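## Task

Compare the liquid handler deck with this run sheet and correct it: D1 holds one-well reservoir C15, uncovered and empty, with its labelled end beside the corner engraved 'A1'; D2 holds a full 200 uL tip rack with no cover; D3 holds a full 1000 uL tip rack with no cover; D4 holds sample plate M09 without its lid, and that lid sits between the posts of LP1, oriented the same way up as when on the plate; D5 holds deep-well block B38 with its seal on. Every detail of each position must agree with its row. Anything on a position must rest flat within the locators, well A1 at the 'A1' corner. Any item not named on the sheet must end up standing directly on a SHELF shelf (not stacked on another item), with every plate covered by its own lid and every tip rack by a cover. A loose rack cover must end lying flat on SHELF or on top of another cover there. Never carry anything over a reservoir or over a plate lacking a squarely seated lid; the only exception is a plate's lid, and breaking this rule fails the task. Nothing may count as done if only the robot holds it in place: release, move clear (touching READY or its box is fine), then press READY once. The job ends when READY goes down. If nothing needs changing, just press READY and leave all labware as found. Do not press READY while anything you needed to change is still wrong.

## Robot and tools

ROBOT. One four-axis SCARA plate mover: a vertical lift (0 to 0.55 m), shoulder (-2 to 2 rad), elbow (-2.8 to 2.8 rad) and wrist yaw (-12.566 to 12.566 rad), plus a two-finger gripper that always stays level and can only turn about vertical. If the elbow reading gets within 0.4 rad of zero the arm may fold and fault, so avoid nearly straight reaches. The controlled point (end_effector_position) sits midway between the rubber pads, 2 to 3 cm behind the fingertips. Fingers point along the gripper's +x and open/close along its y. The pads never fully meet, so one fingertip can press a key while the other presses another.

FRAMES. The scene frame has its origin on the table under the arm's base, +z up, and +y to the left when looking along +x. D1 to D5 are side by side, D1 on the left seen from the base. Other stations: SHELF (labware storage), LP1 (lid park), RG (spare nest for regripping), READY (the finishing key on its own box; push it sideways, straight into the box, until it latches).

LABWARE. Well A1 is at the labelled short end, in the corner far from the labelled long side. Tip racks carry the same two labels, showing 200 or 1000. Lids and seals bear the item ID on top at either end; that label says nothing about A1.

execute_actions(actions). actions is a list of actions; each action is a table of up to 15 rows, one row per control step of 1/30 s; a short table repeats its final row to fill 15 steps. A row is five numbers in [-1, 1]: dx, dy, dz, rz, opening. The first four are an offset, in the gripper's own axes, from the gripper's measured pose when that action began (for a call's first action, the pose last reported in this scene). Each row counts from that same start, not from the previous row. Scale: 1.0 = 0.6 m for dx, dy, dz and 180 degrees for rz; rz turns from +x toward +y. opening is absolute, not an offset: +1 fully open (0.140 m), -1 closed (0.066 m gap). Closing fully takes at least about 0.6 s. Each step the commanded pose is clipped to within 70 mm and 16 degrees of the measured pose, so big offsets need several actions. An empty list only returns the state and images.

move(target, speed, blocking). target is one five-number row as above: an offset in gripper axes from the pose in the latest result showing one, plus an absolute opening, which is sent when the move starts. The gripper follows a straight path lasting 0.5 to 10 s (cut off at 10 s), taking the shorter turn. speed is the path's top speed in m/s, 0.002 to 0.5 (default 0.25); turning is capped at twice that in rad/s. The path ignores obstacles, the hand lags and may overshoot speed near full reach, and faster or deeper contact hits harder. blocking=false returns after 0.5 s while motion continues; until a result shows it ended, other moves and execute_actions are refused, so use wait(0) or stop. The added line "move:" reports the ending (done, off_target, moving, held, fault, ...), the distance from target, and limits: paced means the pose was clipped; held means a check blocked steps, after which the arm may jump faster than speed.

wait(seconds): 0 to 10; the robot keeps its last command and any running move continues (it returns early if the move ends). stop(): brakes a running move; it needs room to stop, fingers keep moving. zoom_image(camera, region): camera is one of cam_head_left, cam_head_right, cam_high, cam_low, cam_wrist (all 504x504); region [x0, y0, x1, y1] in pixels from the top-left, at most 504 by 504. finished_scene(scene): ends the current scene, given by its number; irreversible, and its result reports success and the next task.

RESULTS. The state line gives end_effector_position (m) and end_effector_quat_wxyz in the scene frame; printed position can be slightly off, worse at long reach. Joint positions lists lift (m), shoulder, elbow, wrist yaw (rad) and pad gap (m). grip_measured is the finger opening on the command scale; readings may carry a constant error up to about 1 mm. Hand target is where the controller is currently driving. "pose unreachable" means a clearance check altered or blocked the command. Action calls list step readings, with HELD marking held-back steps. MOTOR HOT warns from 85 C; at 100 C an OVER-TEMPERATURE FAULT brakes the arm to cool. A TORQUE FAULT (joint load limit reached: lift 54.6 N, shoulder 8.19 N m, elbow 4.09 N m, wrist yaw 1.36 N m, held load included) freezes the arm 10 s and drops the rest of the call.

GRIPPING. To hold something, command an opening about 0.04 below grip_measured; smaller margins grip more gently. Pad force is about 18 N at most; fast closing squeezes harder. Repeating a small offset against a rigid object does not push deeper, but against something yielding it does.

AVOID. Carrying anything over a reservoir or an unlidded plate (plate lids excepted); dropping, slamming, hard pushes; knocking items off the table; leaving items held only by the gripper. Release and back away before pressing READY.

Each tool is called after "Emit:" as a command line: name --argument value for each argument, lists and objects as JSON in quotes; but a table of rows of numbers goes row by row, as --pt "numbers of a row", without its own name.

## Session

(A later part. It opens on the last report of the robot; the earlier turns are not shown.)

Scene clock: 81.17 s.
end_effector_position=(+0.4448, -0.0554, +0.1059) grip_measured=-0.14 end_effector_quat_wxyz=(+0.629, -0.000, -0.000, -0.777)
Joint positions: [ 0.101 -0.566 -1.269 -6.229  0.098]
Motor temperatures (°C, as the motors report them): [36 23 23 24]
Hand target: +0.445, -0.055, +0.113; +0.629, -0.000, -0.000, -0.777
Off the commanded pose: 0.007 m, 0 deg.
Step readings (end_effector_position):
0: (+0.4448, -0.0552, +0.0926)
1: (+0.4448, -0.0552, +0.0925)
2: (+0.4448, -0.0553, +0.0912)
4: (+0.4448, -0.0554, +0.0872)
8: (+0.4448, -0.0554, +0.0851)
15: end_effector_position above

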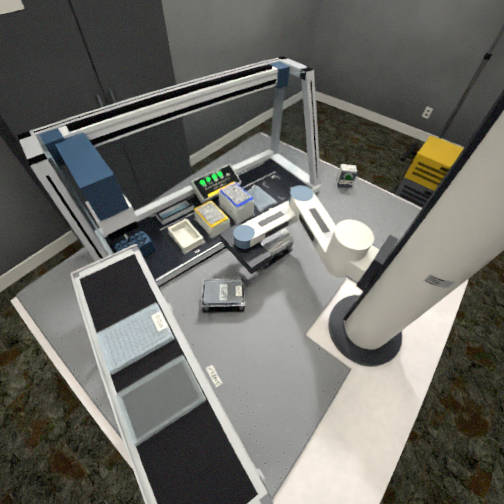

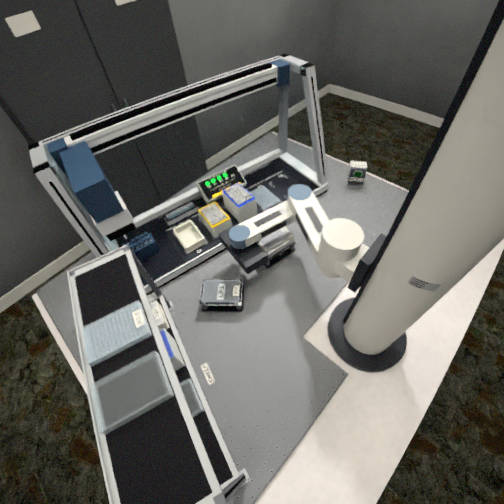

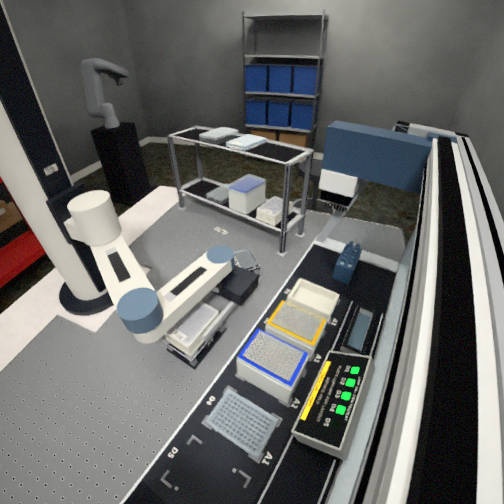

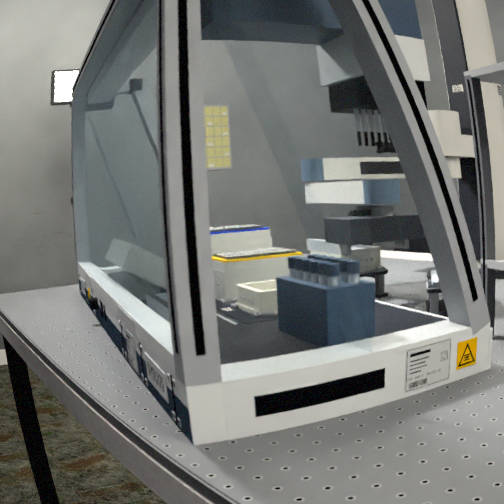

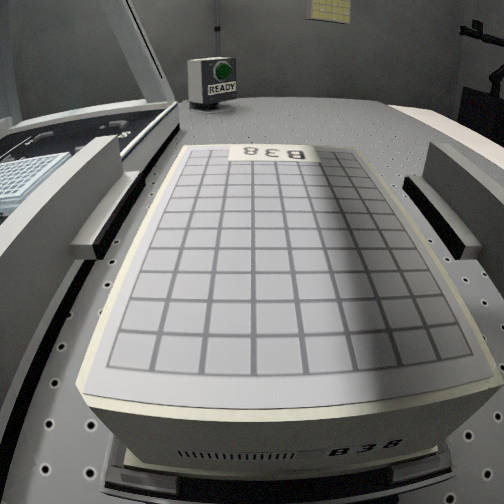

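Emit:
execute_actions --actions '[[[0,-0.05513,0.0135,-0.08889,-0.135],[0,-0.05513,0.0135,-0.08889,-0.135],[0,-0.0618,0.0135,-0.1,-0.135],[0,-0.07167,0.0135,-0.11667,-0.135],[0,-0.08767,0.0135,-0.14444,-0.135],[0,-0.10301,0.0135,-0.17222,-0.135],[0,-0.11756,0.0135,-0.2,-0.135],[0,-0.13121,0.0135,-0.22778,-0.135],[0,-0.14387,0.0135,-0.25556,-0.135],[0,-0.15543,0.0135,-0.28333,-0.135],[0,-0.16581,0.0135,-0.31111,-0.135],[0,-0.17492,0.0135,-0.33889,-0.135],[0,-0.18271,0.0135,-0.36667,-0.135],[0,-0.1891,0.0135,-0.39444,-0.135],[0,-0.19406,0.0135,-0.42222,-0.135]]]'

Scene clock: 82.10 s.
end_effector_position=(+0.3496, -0.0316, +0.1139) grip_measured=-0.13 end_effector_quat_wxyz=(-0.172, +0.000, +0.000, +0.985)
Joint positions: [ 0.109 -0.787 -1.253 -7.039  0.098]
Motor temperatures (°C, as the motors report them): [36 23 23 24]
Hand target: +0.337, -0.029, +0.114; -0.075, +0.000, +0.000, +0.997
Off the commanded pose: 0.019 m, 18 deg; orientation clipped at the last step of the last action.
Step readings (end_effector_position):
0: (+0.4448, -0.0554, +0.1130)
1: (+0.4444, -0.0553, +0.1130)
2: (+0.4414, -0.0546, +0.1130)
4: (+0.4267, -0.0495, +0.1136)
8: (+0.3944, -0.0381, +0.1139)
15: end_effector_position above

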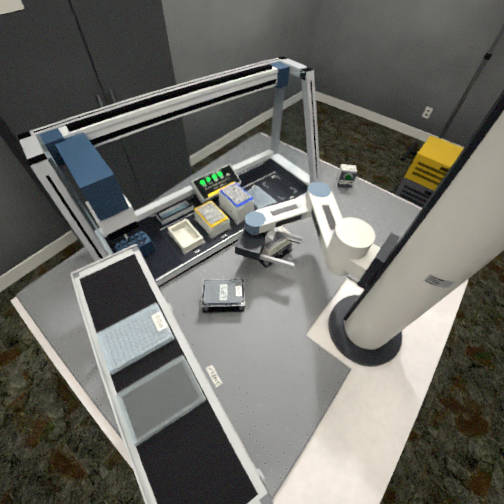

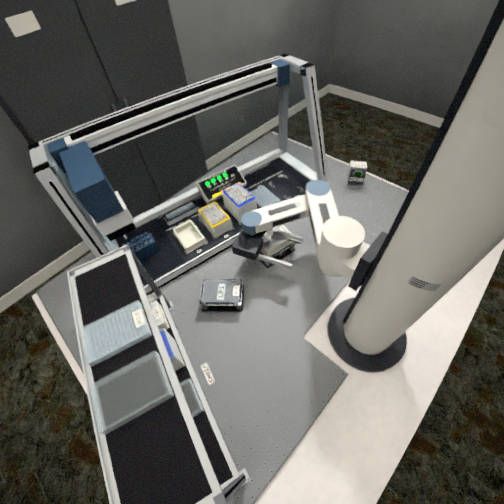

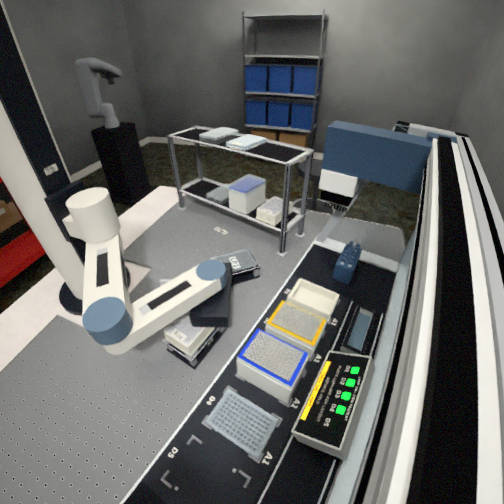

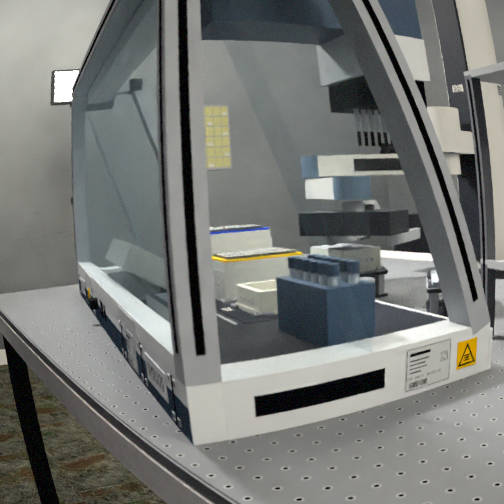

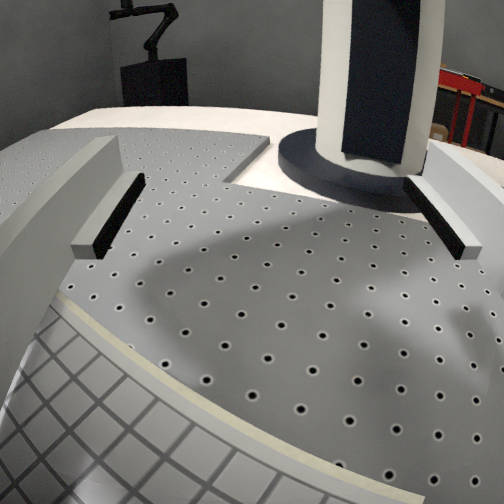

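Emit:
execute_actions --actions '[[[0.00865,-0.05328,0,-0.14944,-0.135],[0.01305,-0.0462,0,-0.14944,-0.135],[0.01533,-0.0435,0,-0.16056,-0.135],[0.01765,-0.04357,0,-0.17722,-0.135],[0.01553,-0.04853,0,-0.205,-0.135],[0.01283,-0.05097,0,-0.23278,-0.135],[0.00963,-0.05077,0,-0.26056,-0.135],[0.00533,-0.04945,0,-0.28833,-0.135],[0.00072,-0.04522,0,-0.31611,-0.135],[-0.00487,-0.03937,0,-0.34389,-0.135],[-0.01117,-0.03213,0,-0.37167,-0.135],[-0.01818,-0.02323,0,-0.39944,-0.135],[-0.02587,-0.01257,0,-0.42722,-0.135],[-0.03482,-0.00168,0,-0.455,-0.135],[-0.04483,0.00965,0,-0.48278,0.03]]]'

Scene clock: 83.77 s.
end_effector_position=(+0.3532, -0.0168, +0.1139) grip_measured=-0.09 end_effector_quat_wxyz=(+0.364, +0.000, +0.000, +0.931)
Joint positions: [ 0.109 -1.224 -1.233 -7.712  0.1  ]
Motor temperatures (°C, as the motors report them): [36 23 23 24]
Hand target: +0.375, -0.032, +0.114; +0.459, +0.000, +0.000, +0.888
Off the commanded pose: 0.026 m, 24 deg; orientation clipped at the last step of the last action.
Step readings (end_effector_position):
0: (+0.3368, -0.0292, +0.1139)
1: (+0.3367, -0.0288, +0.1139)
2: (+0.3364, -0.0259, +0.1139)
4: (+0.3362, -0.0147, +0.1139)
8: (+0.3363, -0.0077, +0.1139)
15: end_effector_position above

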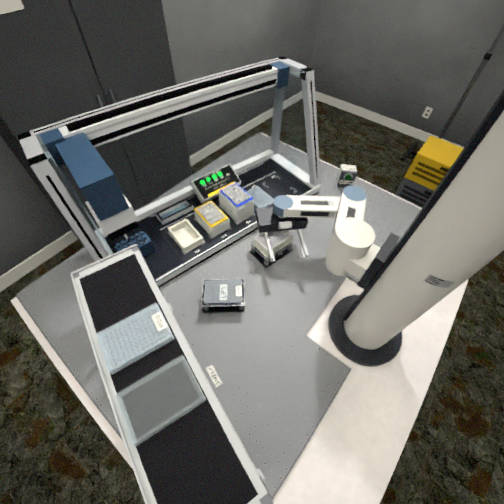

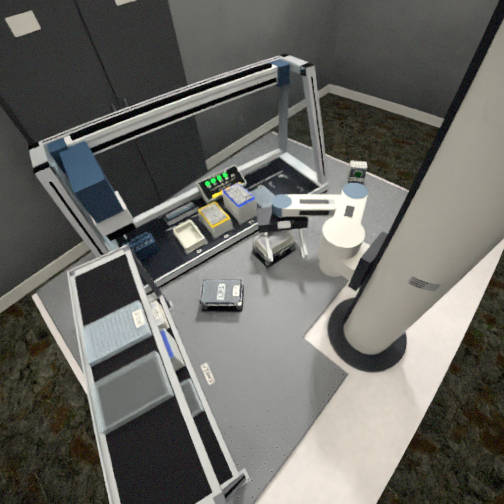

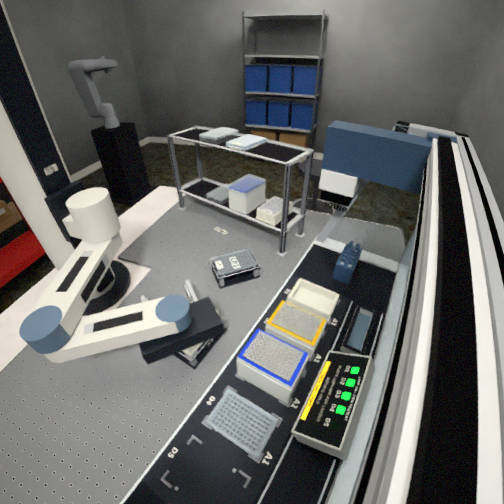

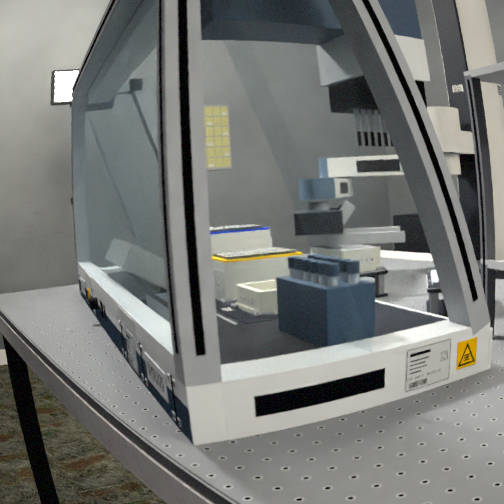

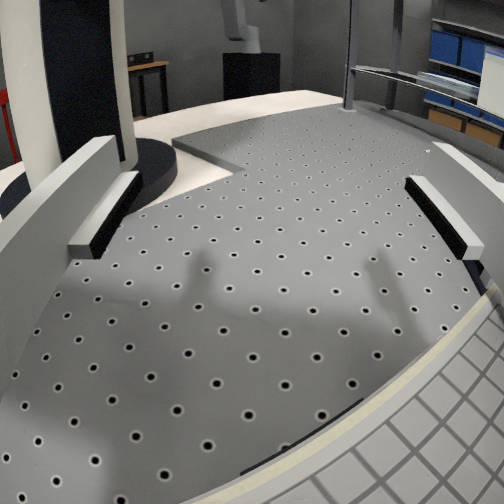

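Emit:
execute_actions --actions '[]'

Scene clock: 84.80 s.
end_effector_position=(+0.3753, -0.0316, +0.1140) grip_measured=+0.03 end_effector_quat_wxyz=(+0.460, +0.000, +0.000, +0.888)
Joint positions: [ 0.109 -1.298 -1.302 -7.78   0.104]
Motor temperatures (°C, as the motors report them): [36 23 23 24]
Hand target: +0.375, -0.032, +0.114; +0.459, +0.000, +0.000, +0.888
Off the commanded pose: 0.004 m, 12 deg; orientation clipped at the last step of the last action.

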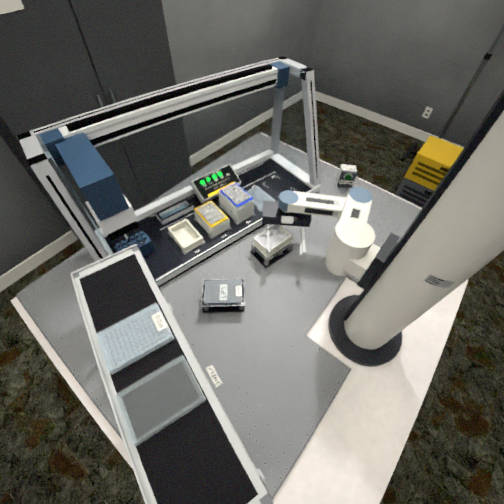

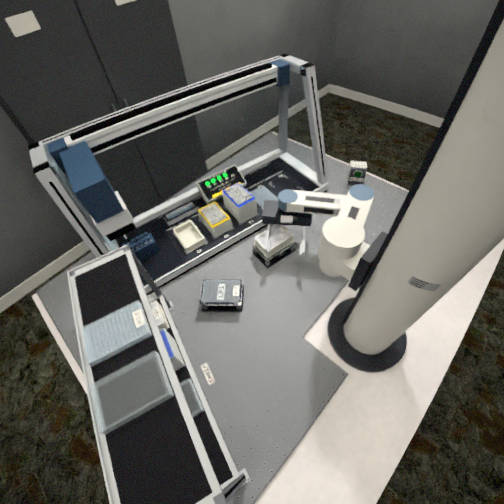

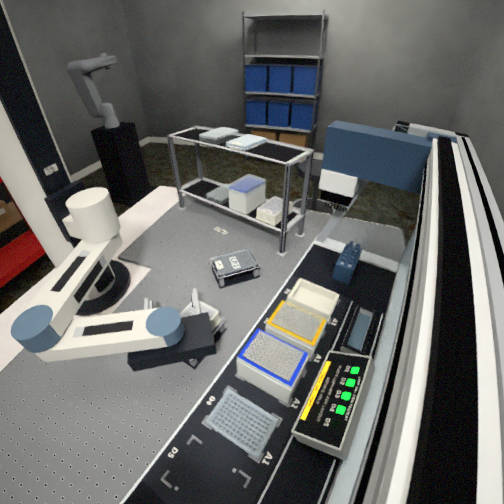

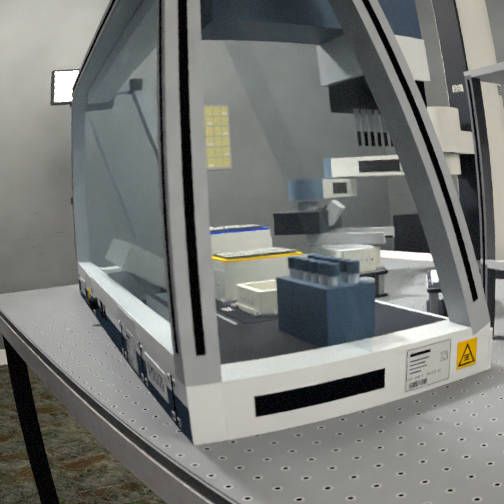

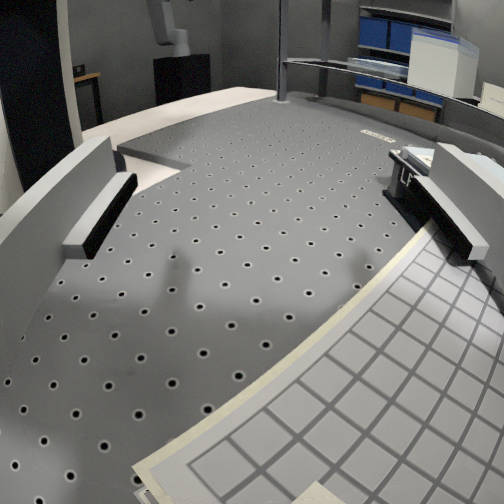

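Emit:
execute_actions --actions '[[[-0.0055,-0.0138,0,-0.0394,0.03],[-0.0110,-0.0230,0,-0.0657,0.03],[-0.0182,-0.0317,0,-0.0919,0.03],[-0.0268,-0.0398,0,-0.1182,0.03],[-0.0370,-0.0475,0,-0.1444,0.03],[-0.0430,-0.0510,0,-0.158,0.03],[-0.0485,-0.0543,0,-0.1707,0.03],[-0.0615,-0.0607,0,-0.1970,0.03],[-0.0757,-0.0658,0,-0.2232,0.03],[-0.0880,-0.0693,0,-0.2442,0.03],[-0.0993,-0.0718,0,-0.2626,0.03]]]'

Emit:
wait --seconds 0.2

Scene clock: 86.67 s.
end_effector_position=(+0.4449, -0.0565, +0.1140) grip_measured=+0.03 end_effector_quat_wxyz=(+0.778, +0.000, +0.000, +0.628)
Joint positions: [ 0.109 -1.512 -1.262 -8.434  0.104]
Motor temperatures (°C, as the motors report them): [36 23 23 24]
Hand target: +0.445, -0.055, +0.114; +0.777, +0.000, +0.000, +0.629
Off the commanded pose: 0.001 m, 0 deg.
Step readings (end_effector_position):
0: (+0.3753, -0.0316, +0.1140)
1: (+0.3754, -0.0315, +0.1140)
2: (+0.3771, -0.0309, +0.1140)
4: (+0.3869, -0.0305, +0.1140)
8: (+0.4148, -0.0388, +0.1140)
15: end_effector_position above

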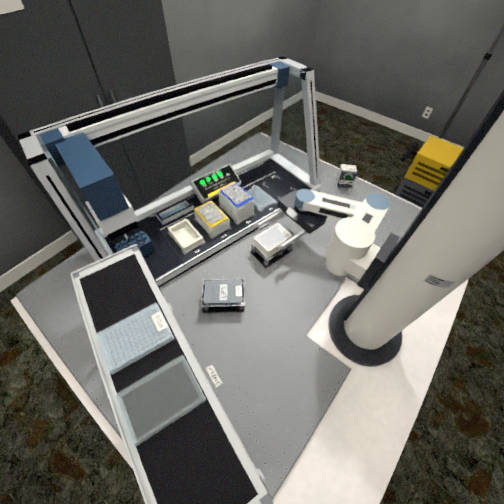

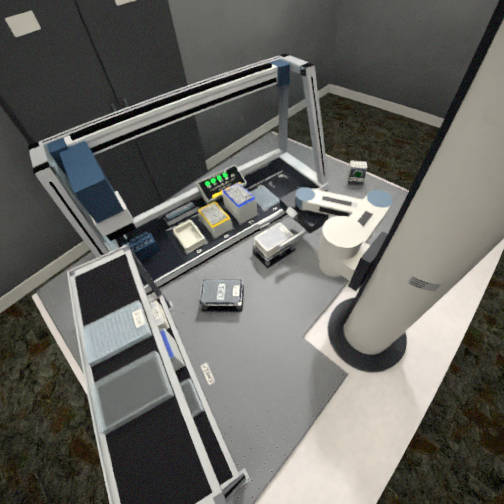

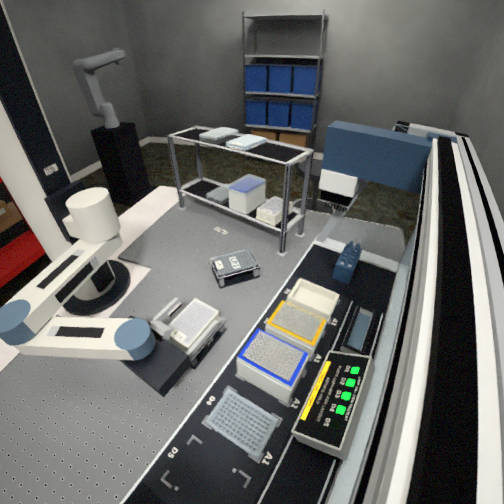

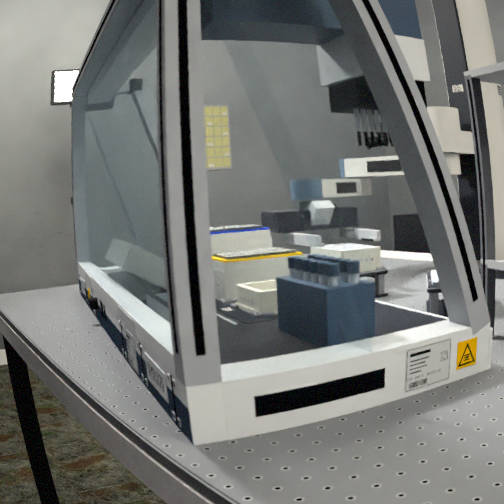

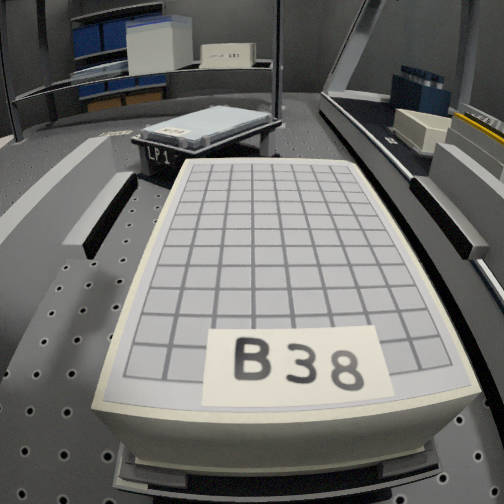

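Scene clock: 86.87 s.
end_effector_position=(+0.4449, -0.0555, +0.1140) grip_measured=+0.03 end_effector_quat_wxyz=(+0.777, +0.000, +0.000, +0.629)
Joint positions: [ 0.109 -1.51  -1.261 -8.435  0.104]
Motor temperatures (°C, as the motors report them): [36 23 23 24]
Hand target: +0.445, -0.055, +0.114; +0.777, +0.000, +0.000, +0.629
Off the commanded pose: 0.000 m, 0 deg.
wait: 0.20 s; at rest by 0.17 s

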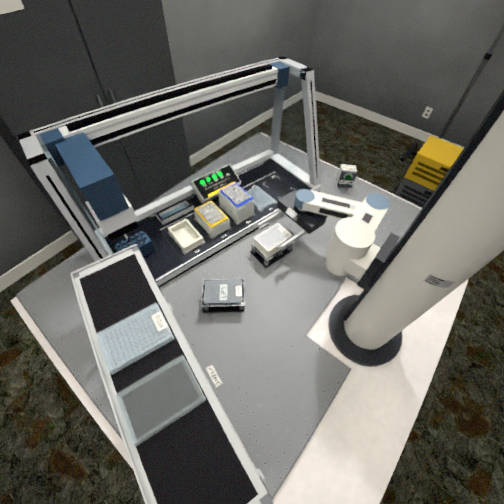

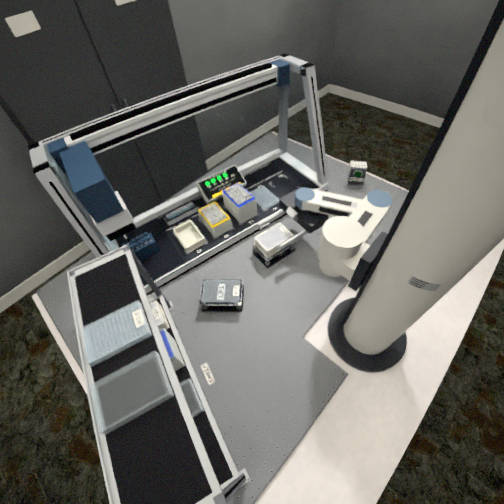

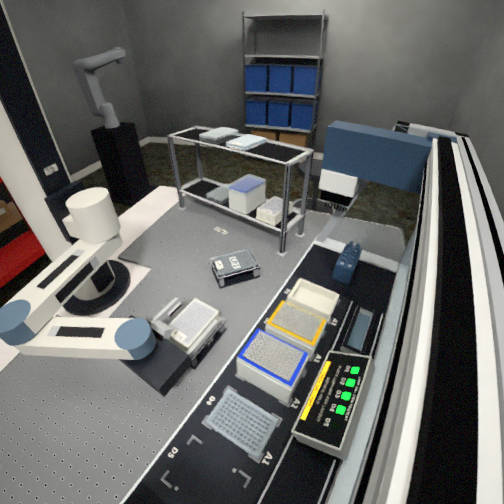

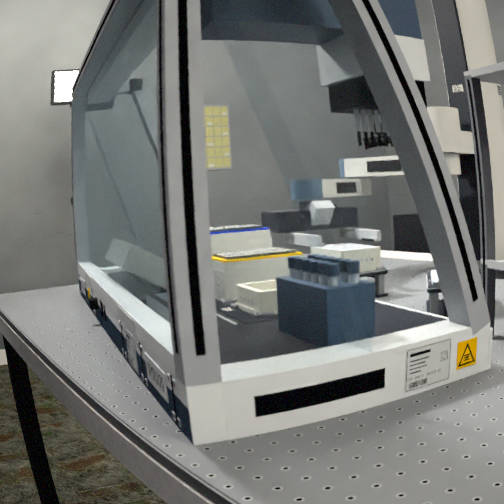

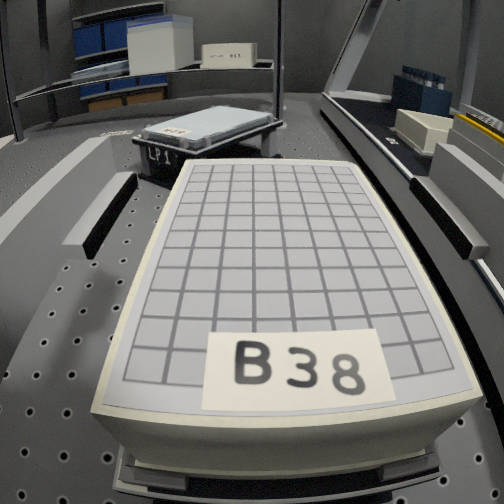

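Emit:
zoom_image --camera "cam_wrist" --region '[60, 380, 200, 504]'

Emit:
zoom_image --camera "cam_wrist" --region '[364, 380, 504, 504]'

Emit:
zoom_image --camera "cam_wrist" --region '[160, 130, 400, 200]'

Region (60, 380, 200, 504) of cam_wrist's 504x504 image, scaled by 3.600, with more detail than that image has; it fills the top 446 rows of this view, and the rest is white.

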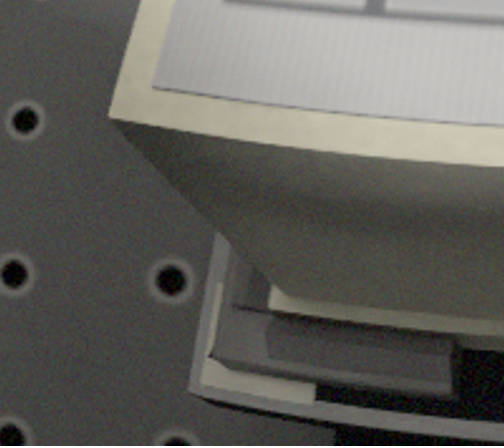

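Region (364, 380, 504, 504) of cam_wrist's 504x504 image, scaled by 3.600, with more detail than that image has; it fills the top 446 rows of this view, and the rest is white.

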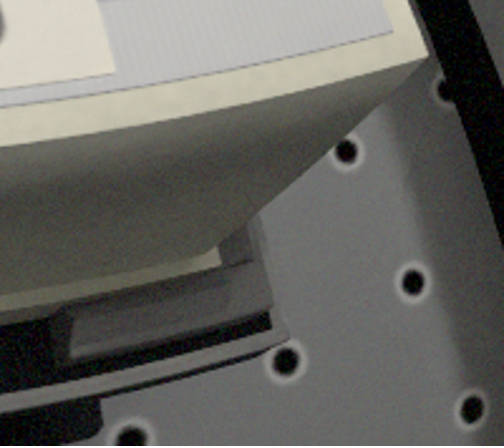

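Region (160, 130, 400, 200) of cam_wrist's 504x504 image, scaled by 2.100, with more detail than that image has; it fills the top 147 rows of this view, and the rest is white.

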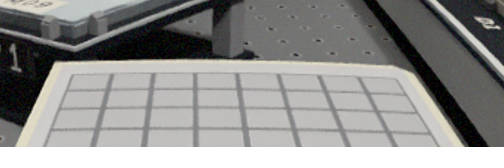

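Emit:
execute_actions --actions '[[[0.0037,-0.0007,-0.005,0,0.0],[0.0037,-0.0007,-0.012,0,-0.05],[0.0037,-0.0007,-0.02,0,-0.1],[0.0037,-0.0007,-0.028,0,-0.15],[0.0037,-0.0007,-0.036,0,-0.2],[0.0037,-0.0007,-0.043,0,-0.25],[0.0037,-0.0007,-0.0482,0,-0.28]]]'

Emit:
zoom_image --camera "cam_wrist" --region '[50, 410, 190, 494]'

Emit:
zoom_image --camera "cam_wrist" --region '[364, 400, 504, 484]'

Scene clock: 88.80 s.
end_effector_position=(+0.4457, -0.0534, +0.0850) grip_measured=-0.28 end_effector_quat_wxyz=(+0.777, +0.000, +0.000, +0.629)
Joint positions: [ 0.08  -1.504 -1.258 -8.443  0.093]
Motor temperatures (°C, as the motors report them): [36 23 23 24]
Hand target: +0.446, -0.053, +0.085; +0.777, +0.000, +0.000, +0.629
Off the commanded pose: 0.000 m, 0 deg.
Step readings (end_effector_position):
0: (+0.4449, -0.0555, +0.1140)
1: (+0.4449, -0.0555, +0.1139)
2: (+0.4454, -0.0545, +0.1124)
4: (+0.4457, -0.0534, +0.1051)
8: (+0.4457, -0.0534, +0.0881)
15: end_effector_position above

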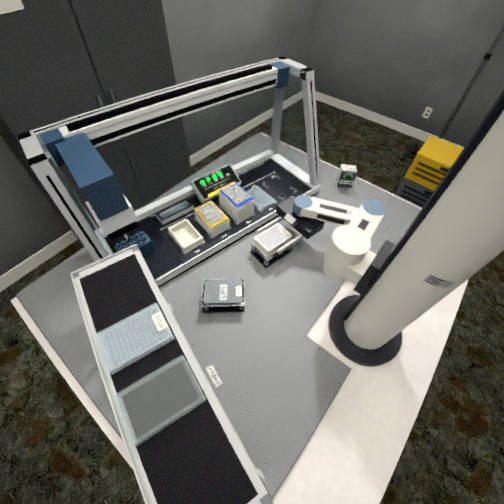

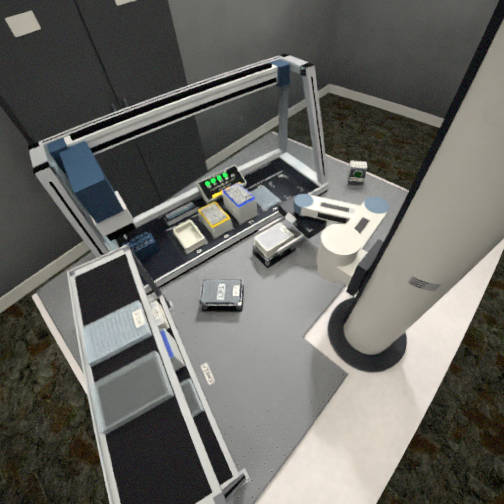

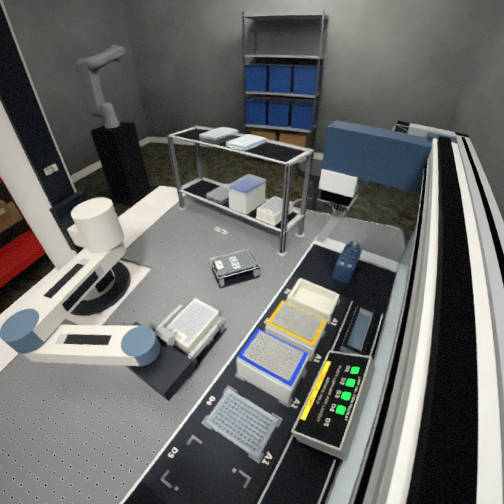

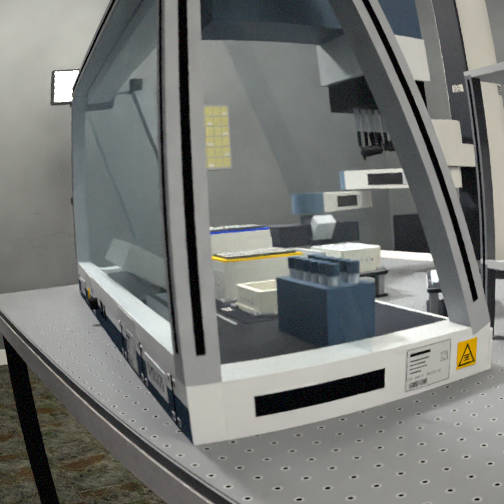

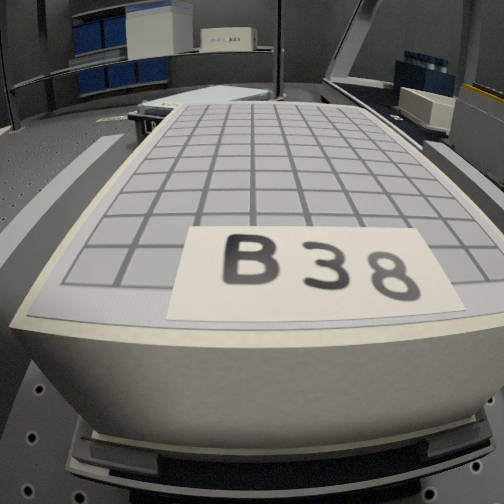

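Region (50, 410, 190, 494) of cam_wrist's 504x504 image, scaled by 3.600, with more detail than that image has; it fills the top 302 rows of this view, and the rest is white.

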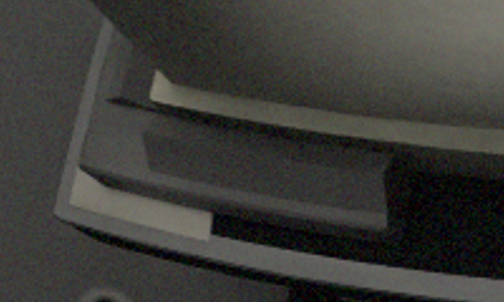

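Region (364, 400, 504, 484) of cam_wrist's 504x504 image, scaled by 3.600, with more detail than that image has; it fills the top 302 rows of this view, and the rest is white.

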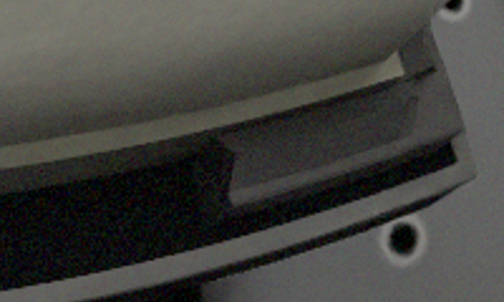

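Emit:
execute_actions --actions '[[[0,0,0,0,-0.36],[0,0,0,0,-0.43],[0,0,0,0,-0.48],[0,0,0,0,-0.51],[0,0,0,0,-0.53],[0,0,0,0,-0.55],[0,0,0,0,-0.57],[0,0,0,0,-0.58],[0,0,0,0,-0.58],[0,0,0.004,0,-0.58],[0,0,0.010,0,-0.58],[0,0,0.016,0,-0.58],[0,0,0.021,0,-0.58]]]'

Scene clock: 91.30 s.
end_effector_position=(+0.4456, -0.0534, +0.0977) grip_measured=-0.53 end_effector_quat_wxyz=(+0.777, +0.000, +0.000, +0.629)
Joint positions: [ 0.093 -1.504 -1.258 -8.443  0.083]
Motor temperatures (°C, as the motors report them): [36 23 23 24]
Hand target: +0.446, -0.053, +0.098; +0.777, +0.000, +0.000, +0.629
Off the commanded pose: 0.000 m, 0 deg.
Step readings (end_effector_position):
0: (+0.4457, -0.0534, +0.0850)
1: (+0.4457, -0.0534, +0.0850)
2: (+0.4457, -0.0534, +0.0850)
4: (+0.4457, -0.0534, +0.0850)
8: (+0.4456, -0.0534, +0.0850)
15: end_effector_position above

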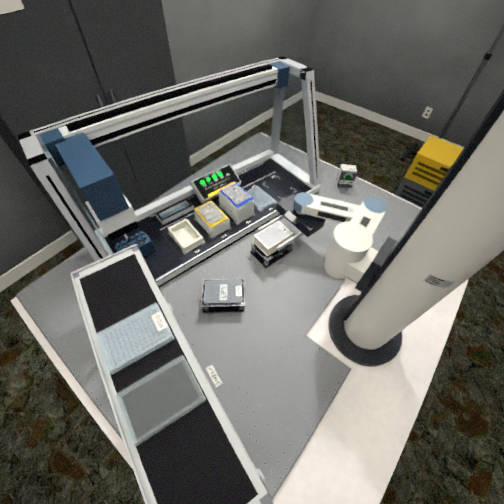

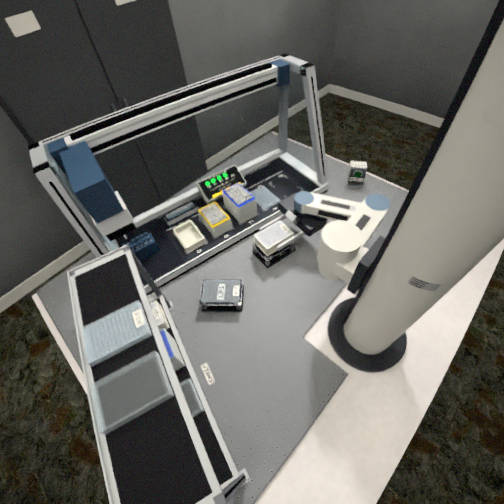

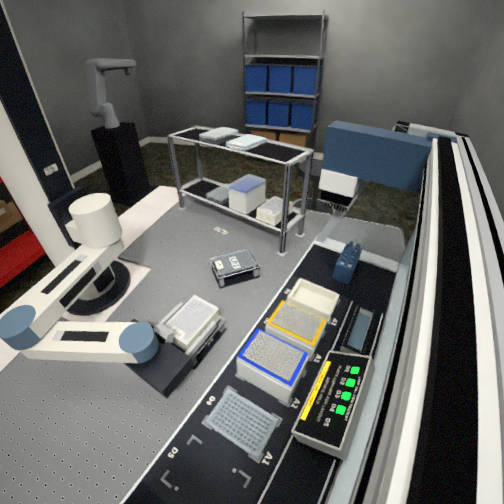

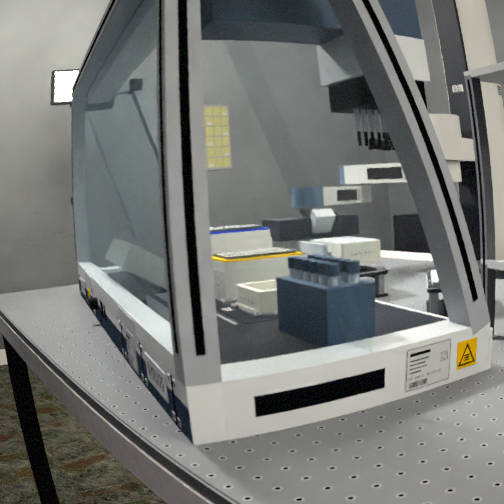

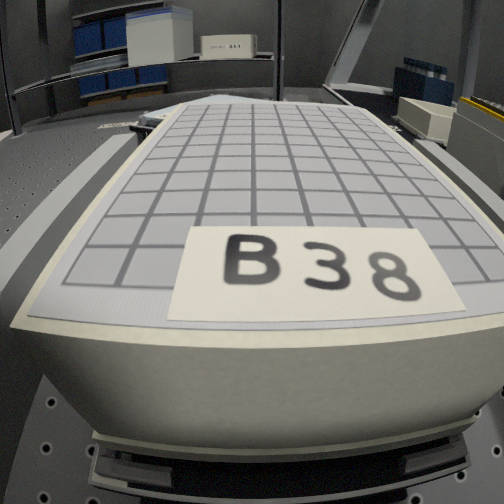

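Emit:
execute_actions --actions '[[[-0.0062,-0.0062,0,-0.0160,-0.58],[-0.0152,-0.0145,0,-0.0373,-0.58],[-0.0265,-0.0235,0,-0.0613,-0.58],[-0.0393,-0.0325,0,-0.0853,-0.58],[-0.0533,-0.0408,0,-0.1093,-0.58],[-0.0685,-0.0490,0,-0.1333,-0.58],[-0.0850,-0.0565,0,-0.1573,-0.58],[-0.1025,-0.0635,0,-0.1813,-0.58],[-0.1213,-0.0697,0,-0.2053,-0.58],[-0.1412,-0.0752,0,-0.2293,-0.58],[-0.1595,-0.0792,0,-0.2507,-0.58],[-0.179,-0.0835,0,-0.272,-0.58],[-0.2012,-0.0913,0,-0.2944,-0.58],[-0.2247,-0.0990,0,-0.3167,-0.58],[-0.2485,-0.1057,0,-0.3390,-0.58]]]'

Emit:
wait --seconds 0.3

Scene clock: 92.80 s.
end_effector_position=(+0.4699, -0.1773, +0.0976) grip_measured=-0.53 end_effector_quat_wxyz=(+0.971, +0.000, +0.000, +0.239)
Joint positions: [ 0.093 -1.814 -1.204 -9.066  0.083]
Motor temperatures (°C, as the motors report them): [36 23 23 24]
Hand target: +0.471, -0.213, +0.098; +0.988, +0.000, +0.000, +0.153
Off the commanded pose: 0.036 m, 11 deg.
Step readings (end_effector_position):
0: (+0.4456, -0.0534, +0.0976)
1: (+0.4457, -0.0535, +0.0976)
2: (+0.4467, -0.0548, +0.0976)
4: (+0.4514, -0.0632, +0.0976)
8: (+0.4623, -0.0963, +0.0976)
15: end_effector_position above

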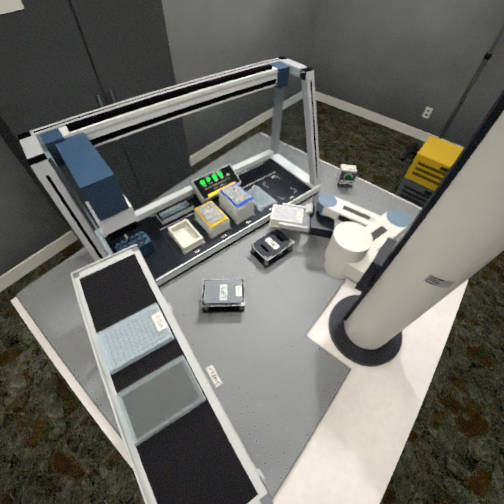

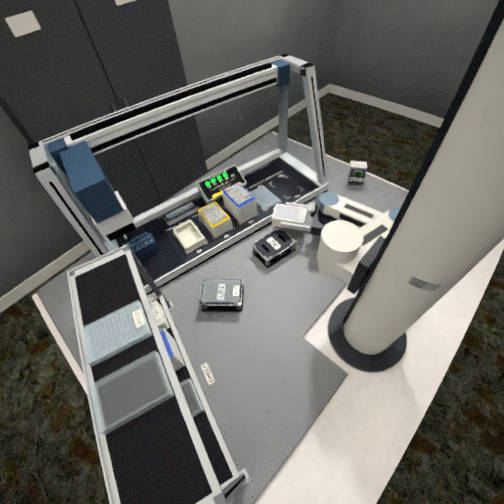

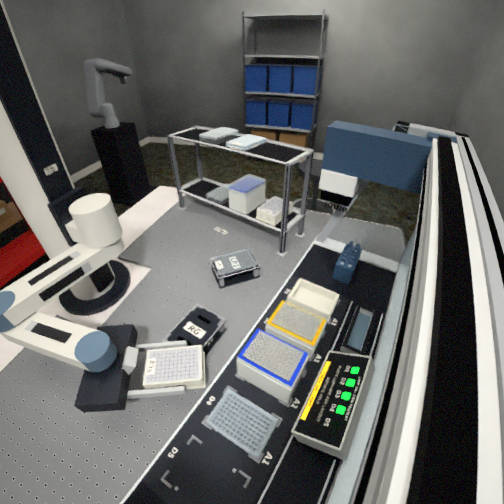

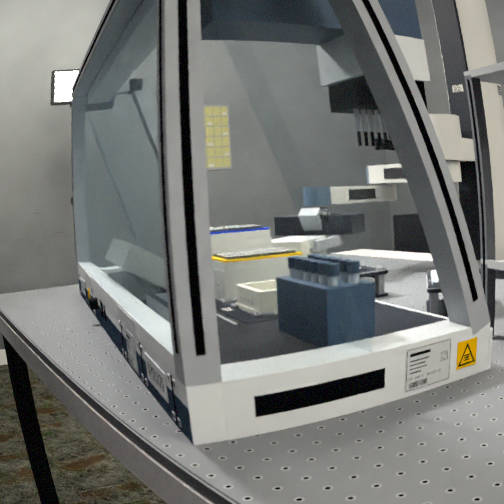

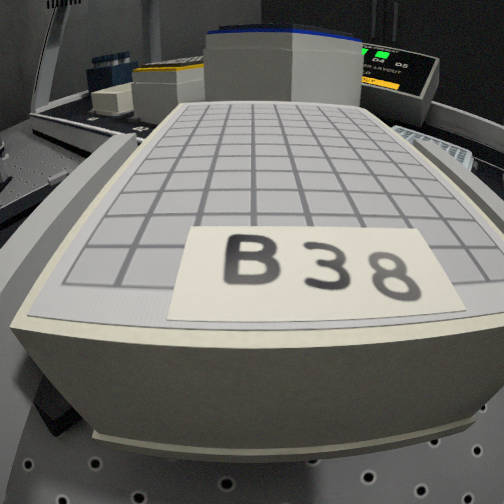

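Scene clock: 93.10 s.
end_effector_position=(+0.4708, -0.2128, +0.0976) grip_measured=-0.53 end_effector_quat_wxyz=(+0.988, +0.000, +0.000, +0.152)
Joint positions: [ 0.093 -1.851 -1.232 -9.178  0.083]
Motor temperatures (°C, as the motors report them): [36 23 23 24]
Hand target: +0.471, -0.213, +0.098; +0.988, +0.000, +0.000, +0.153
Off the commanded pose: 0.006 m, 1 deg.
wait: 0.30 s; at rest by 0.27 s

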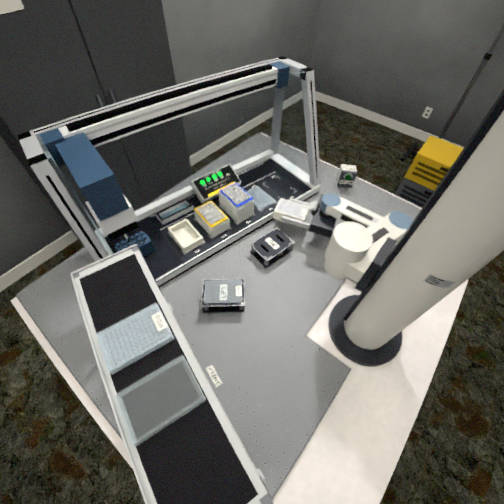

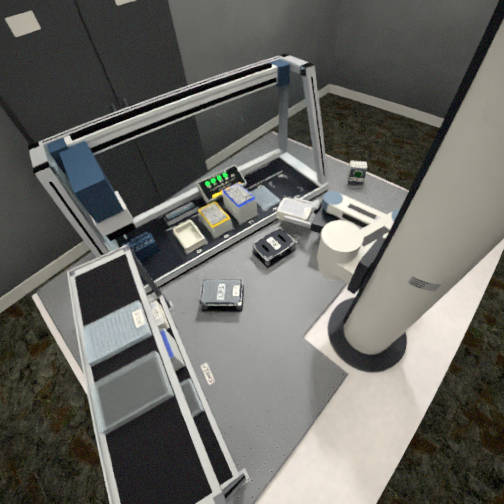

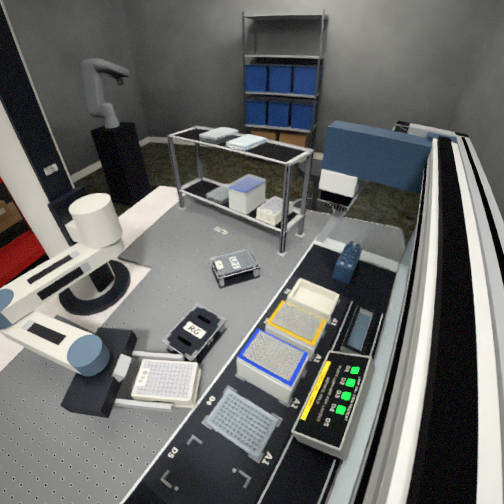

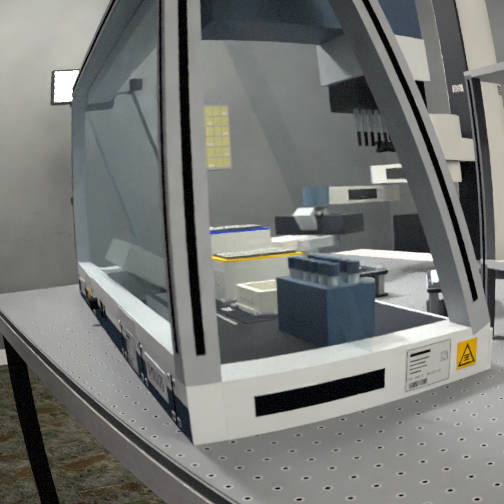

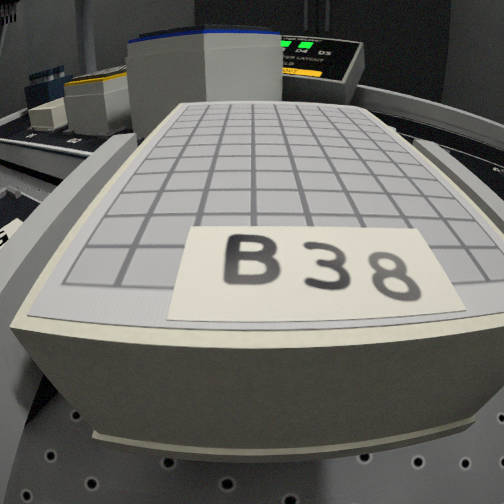

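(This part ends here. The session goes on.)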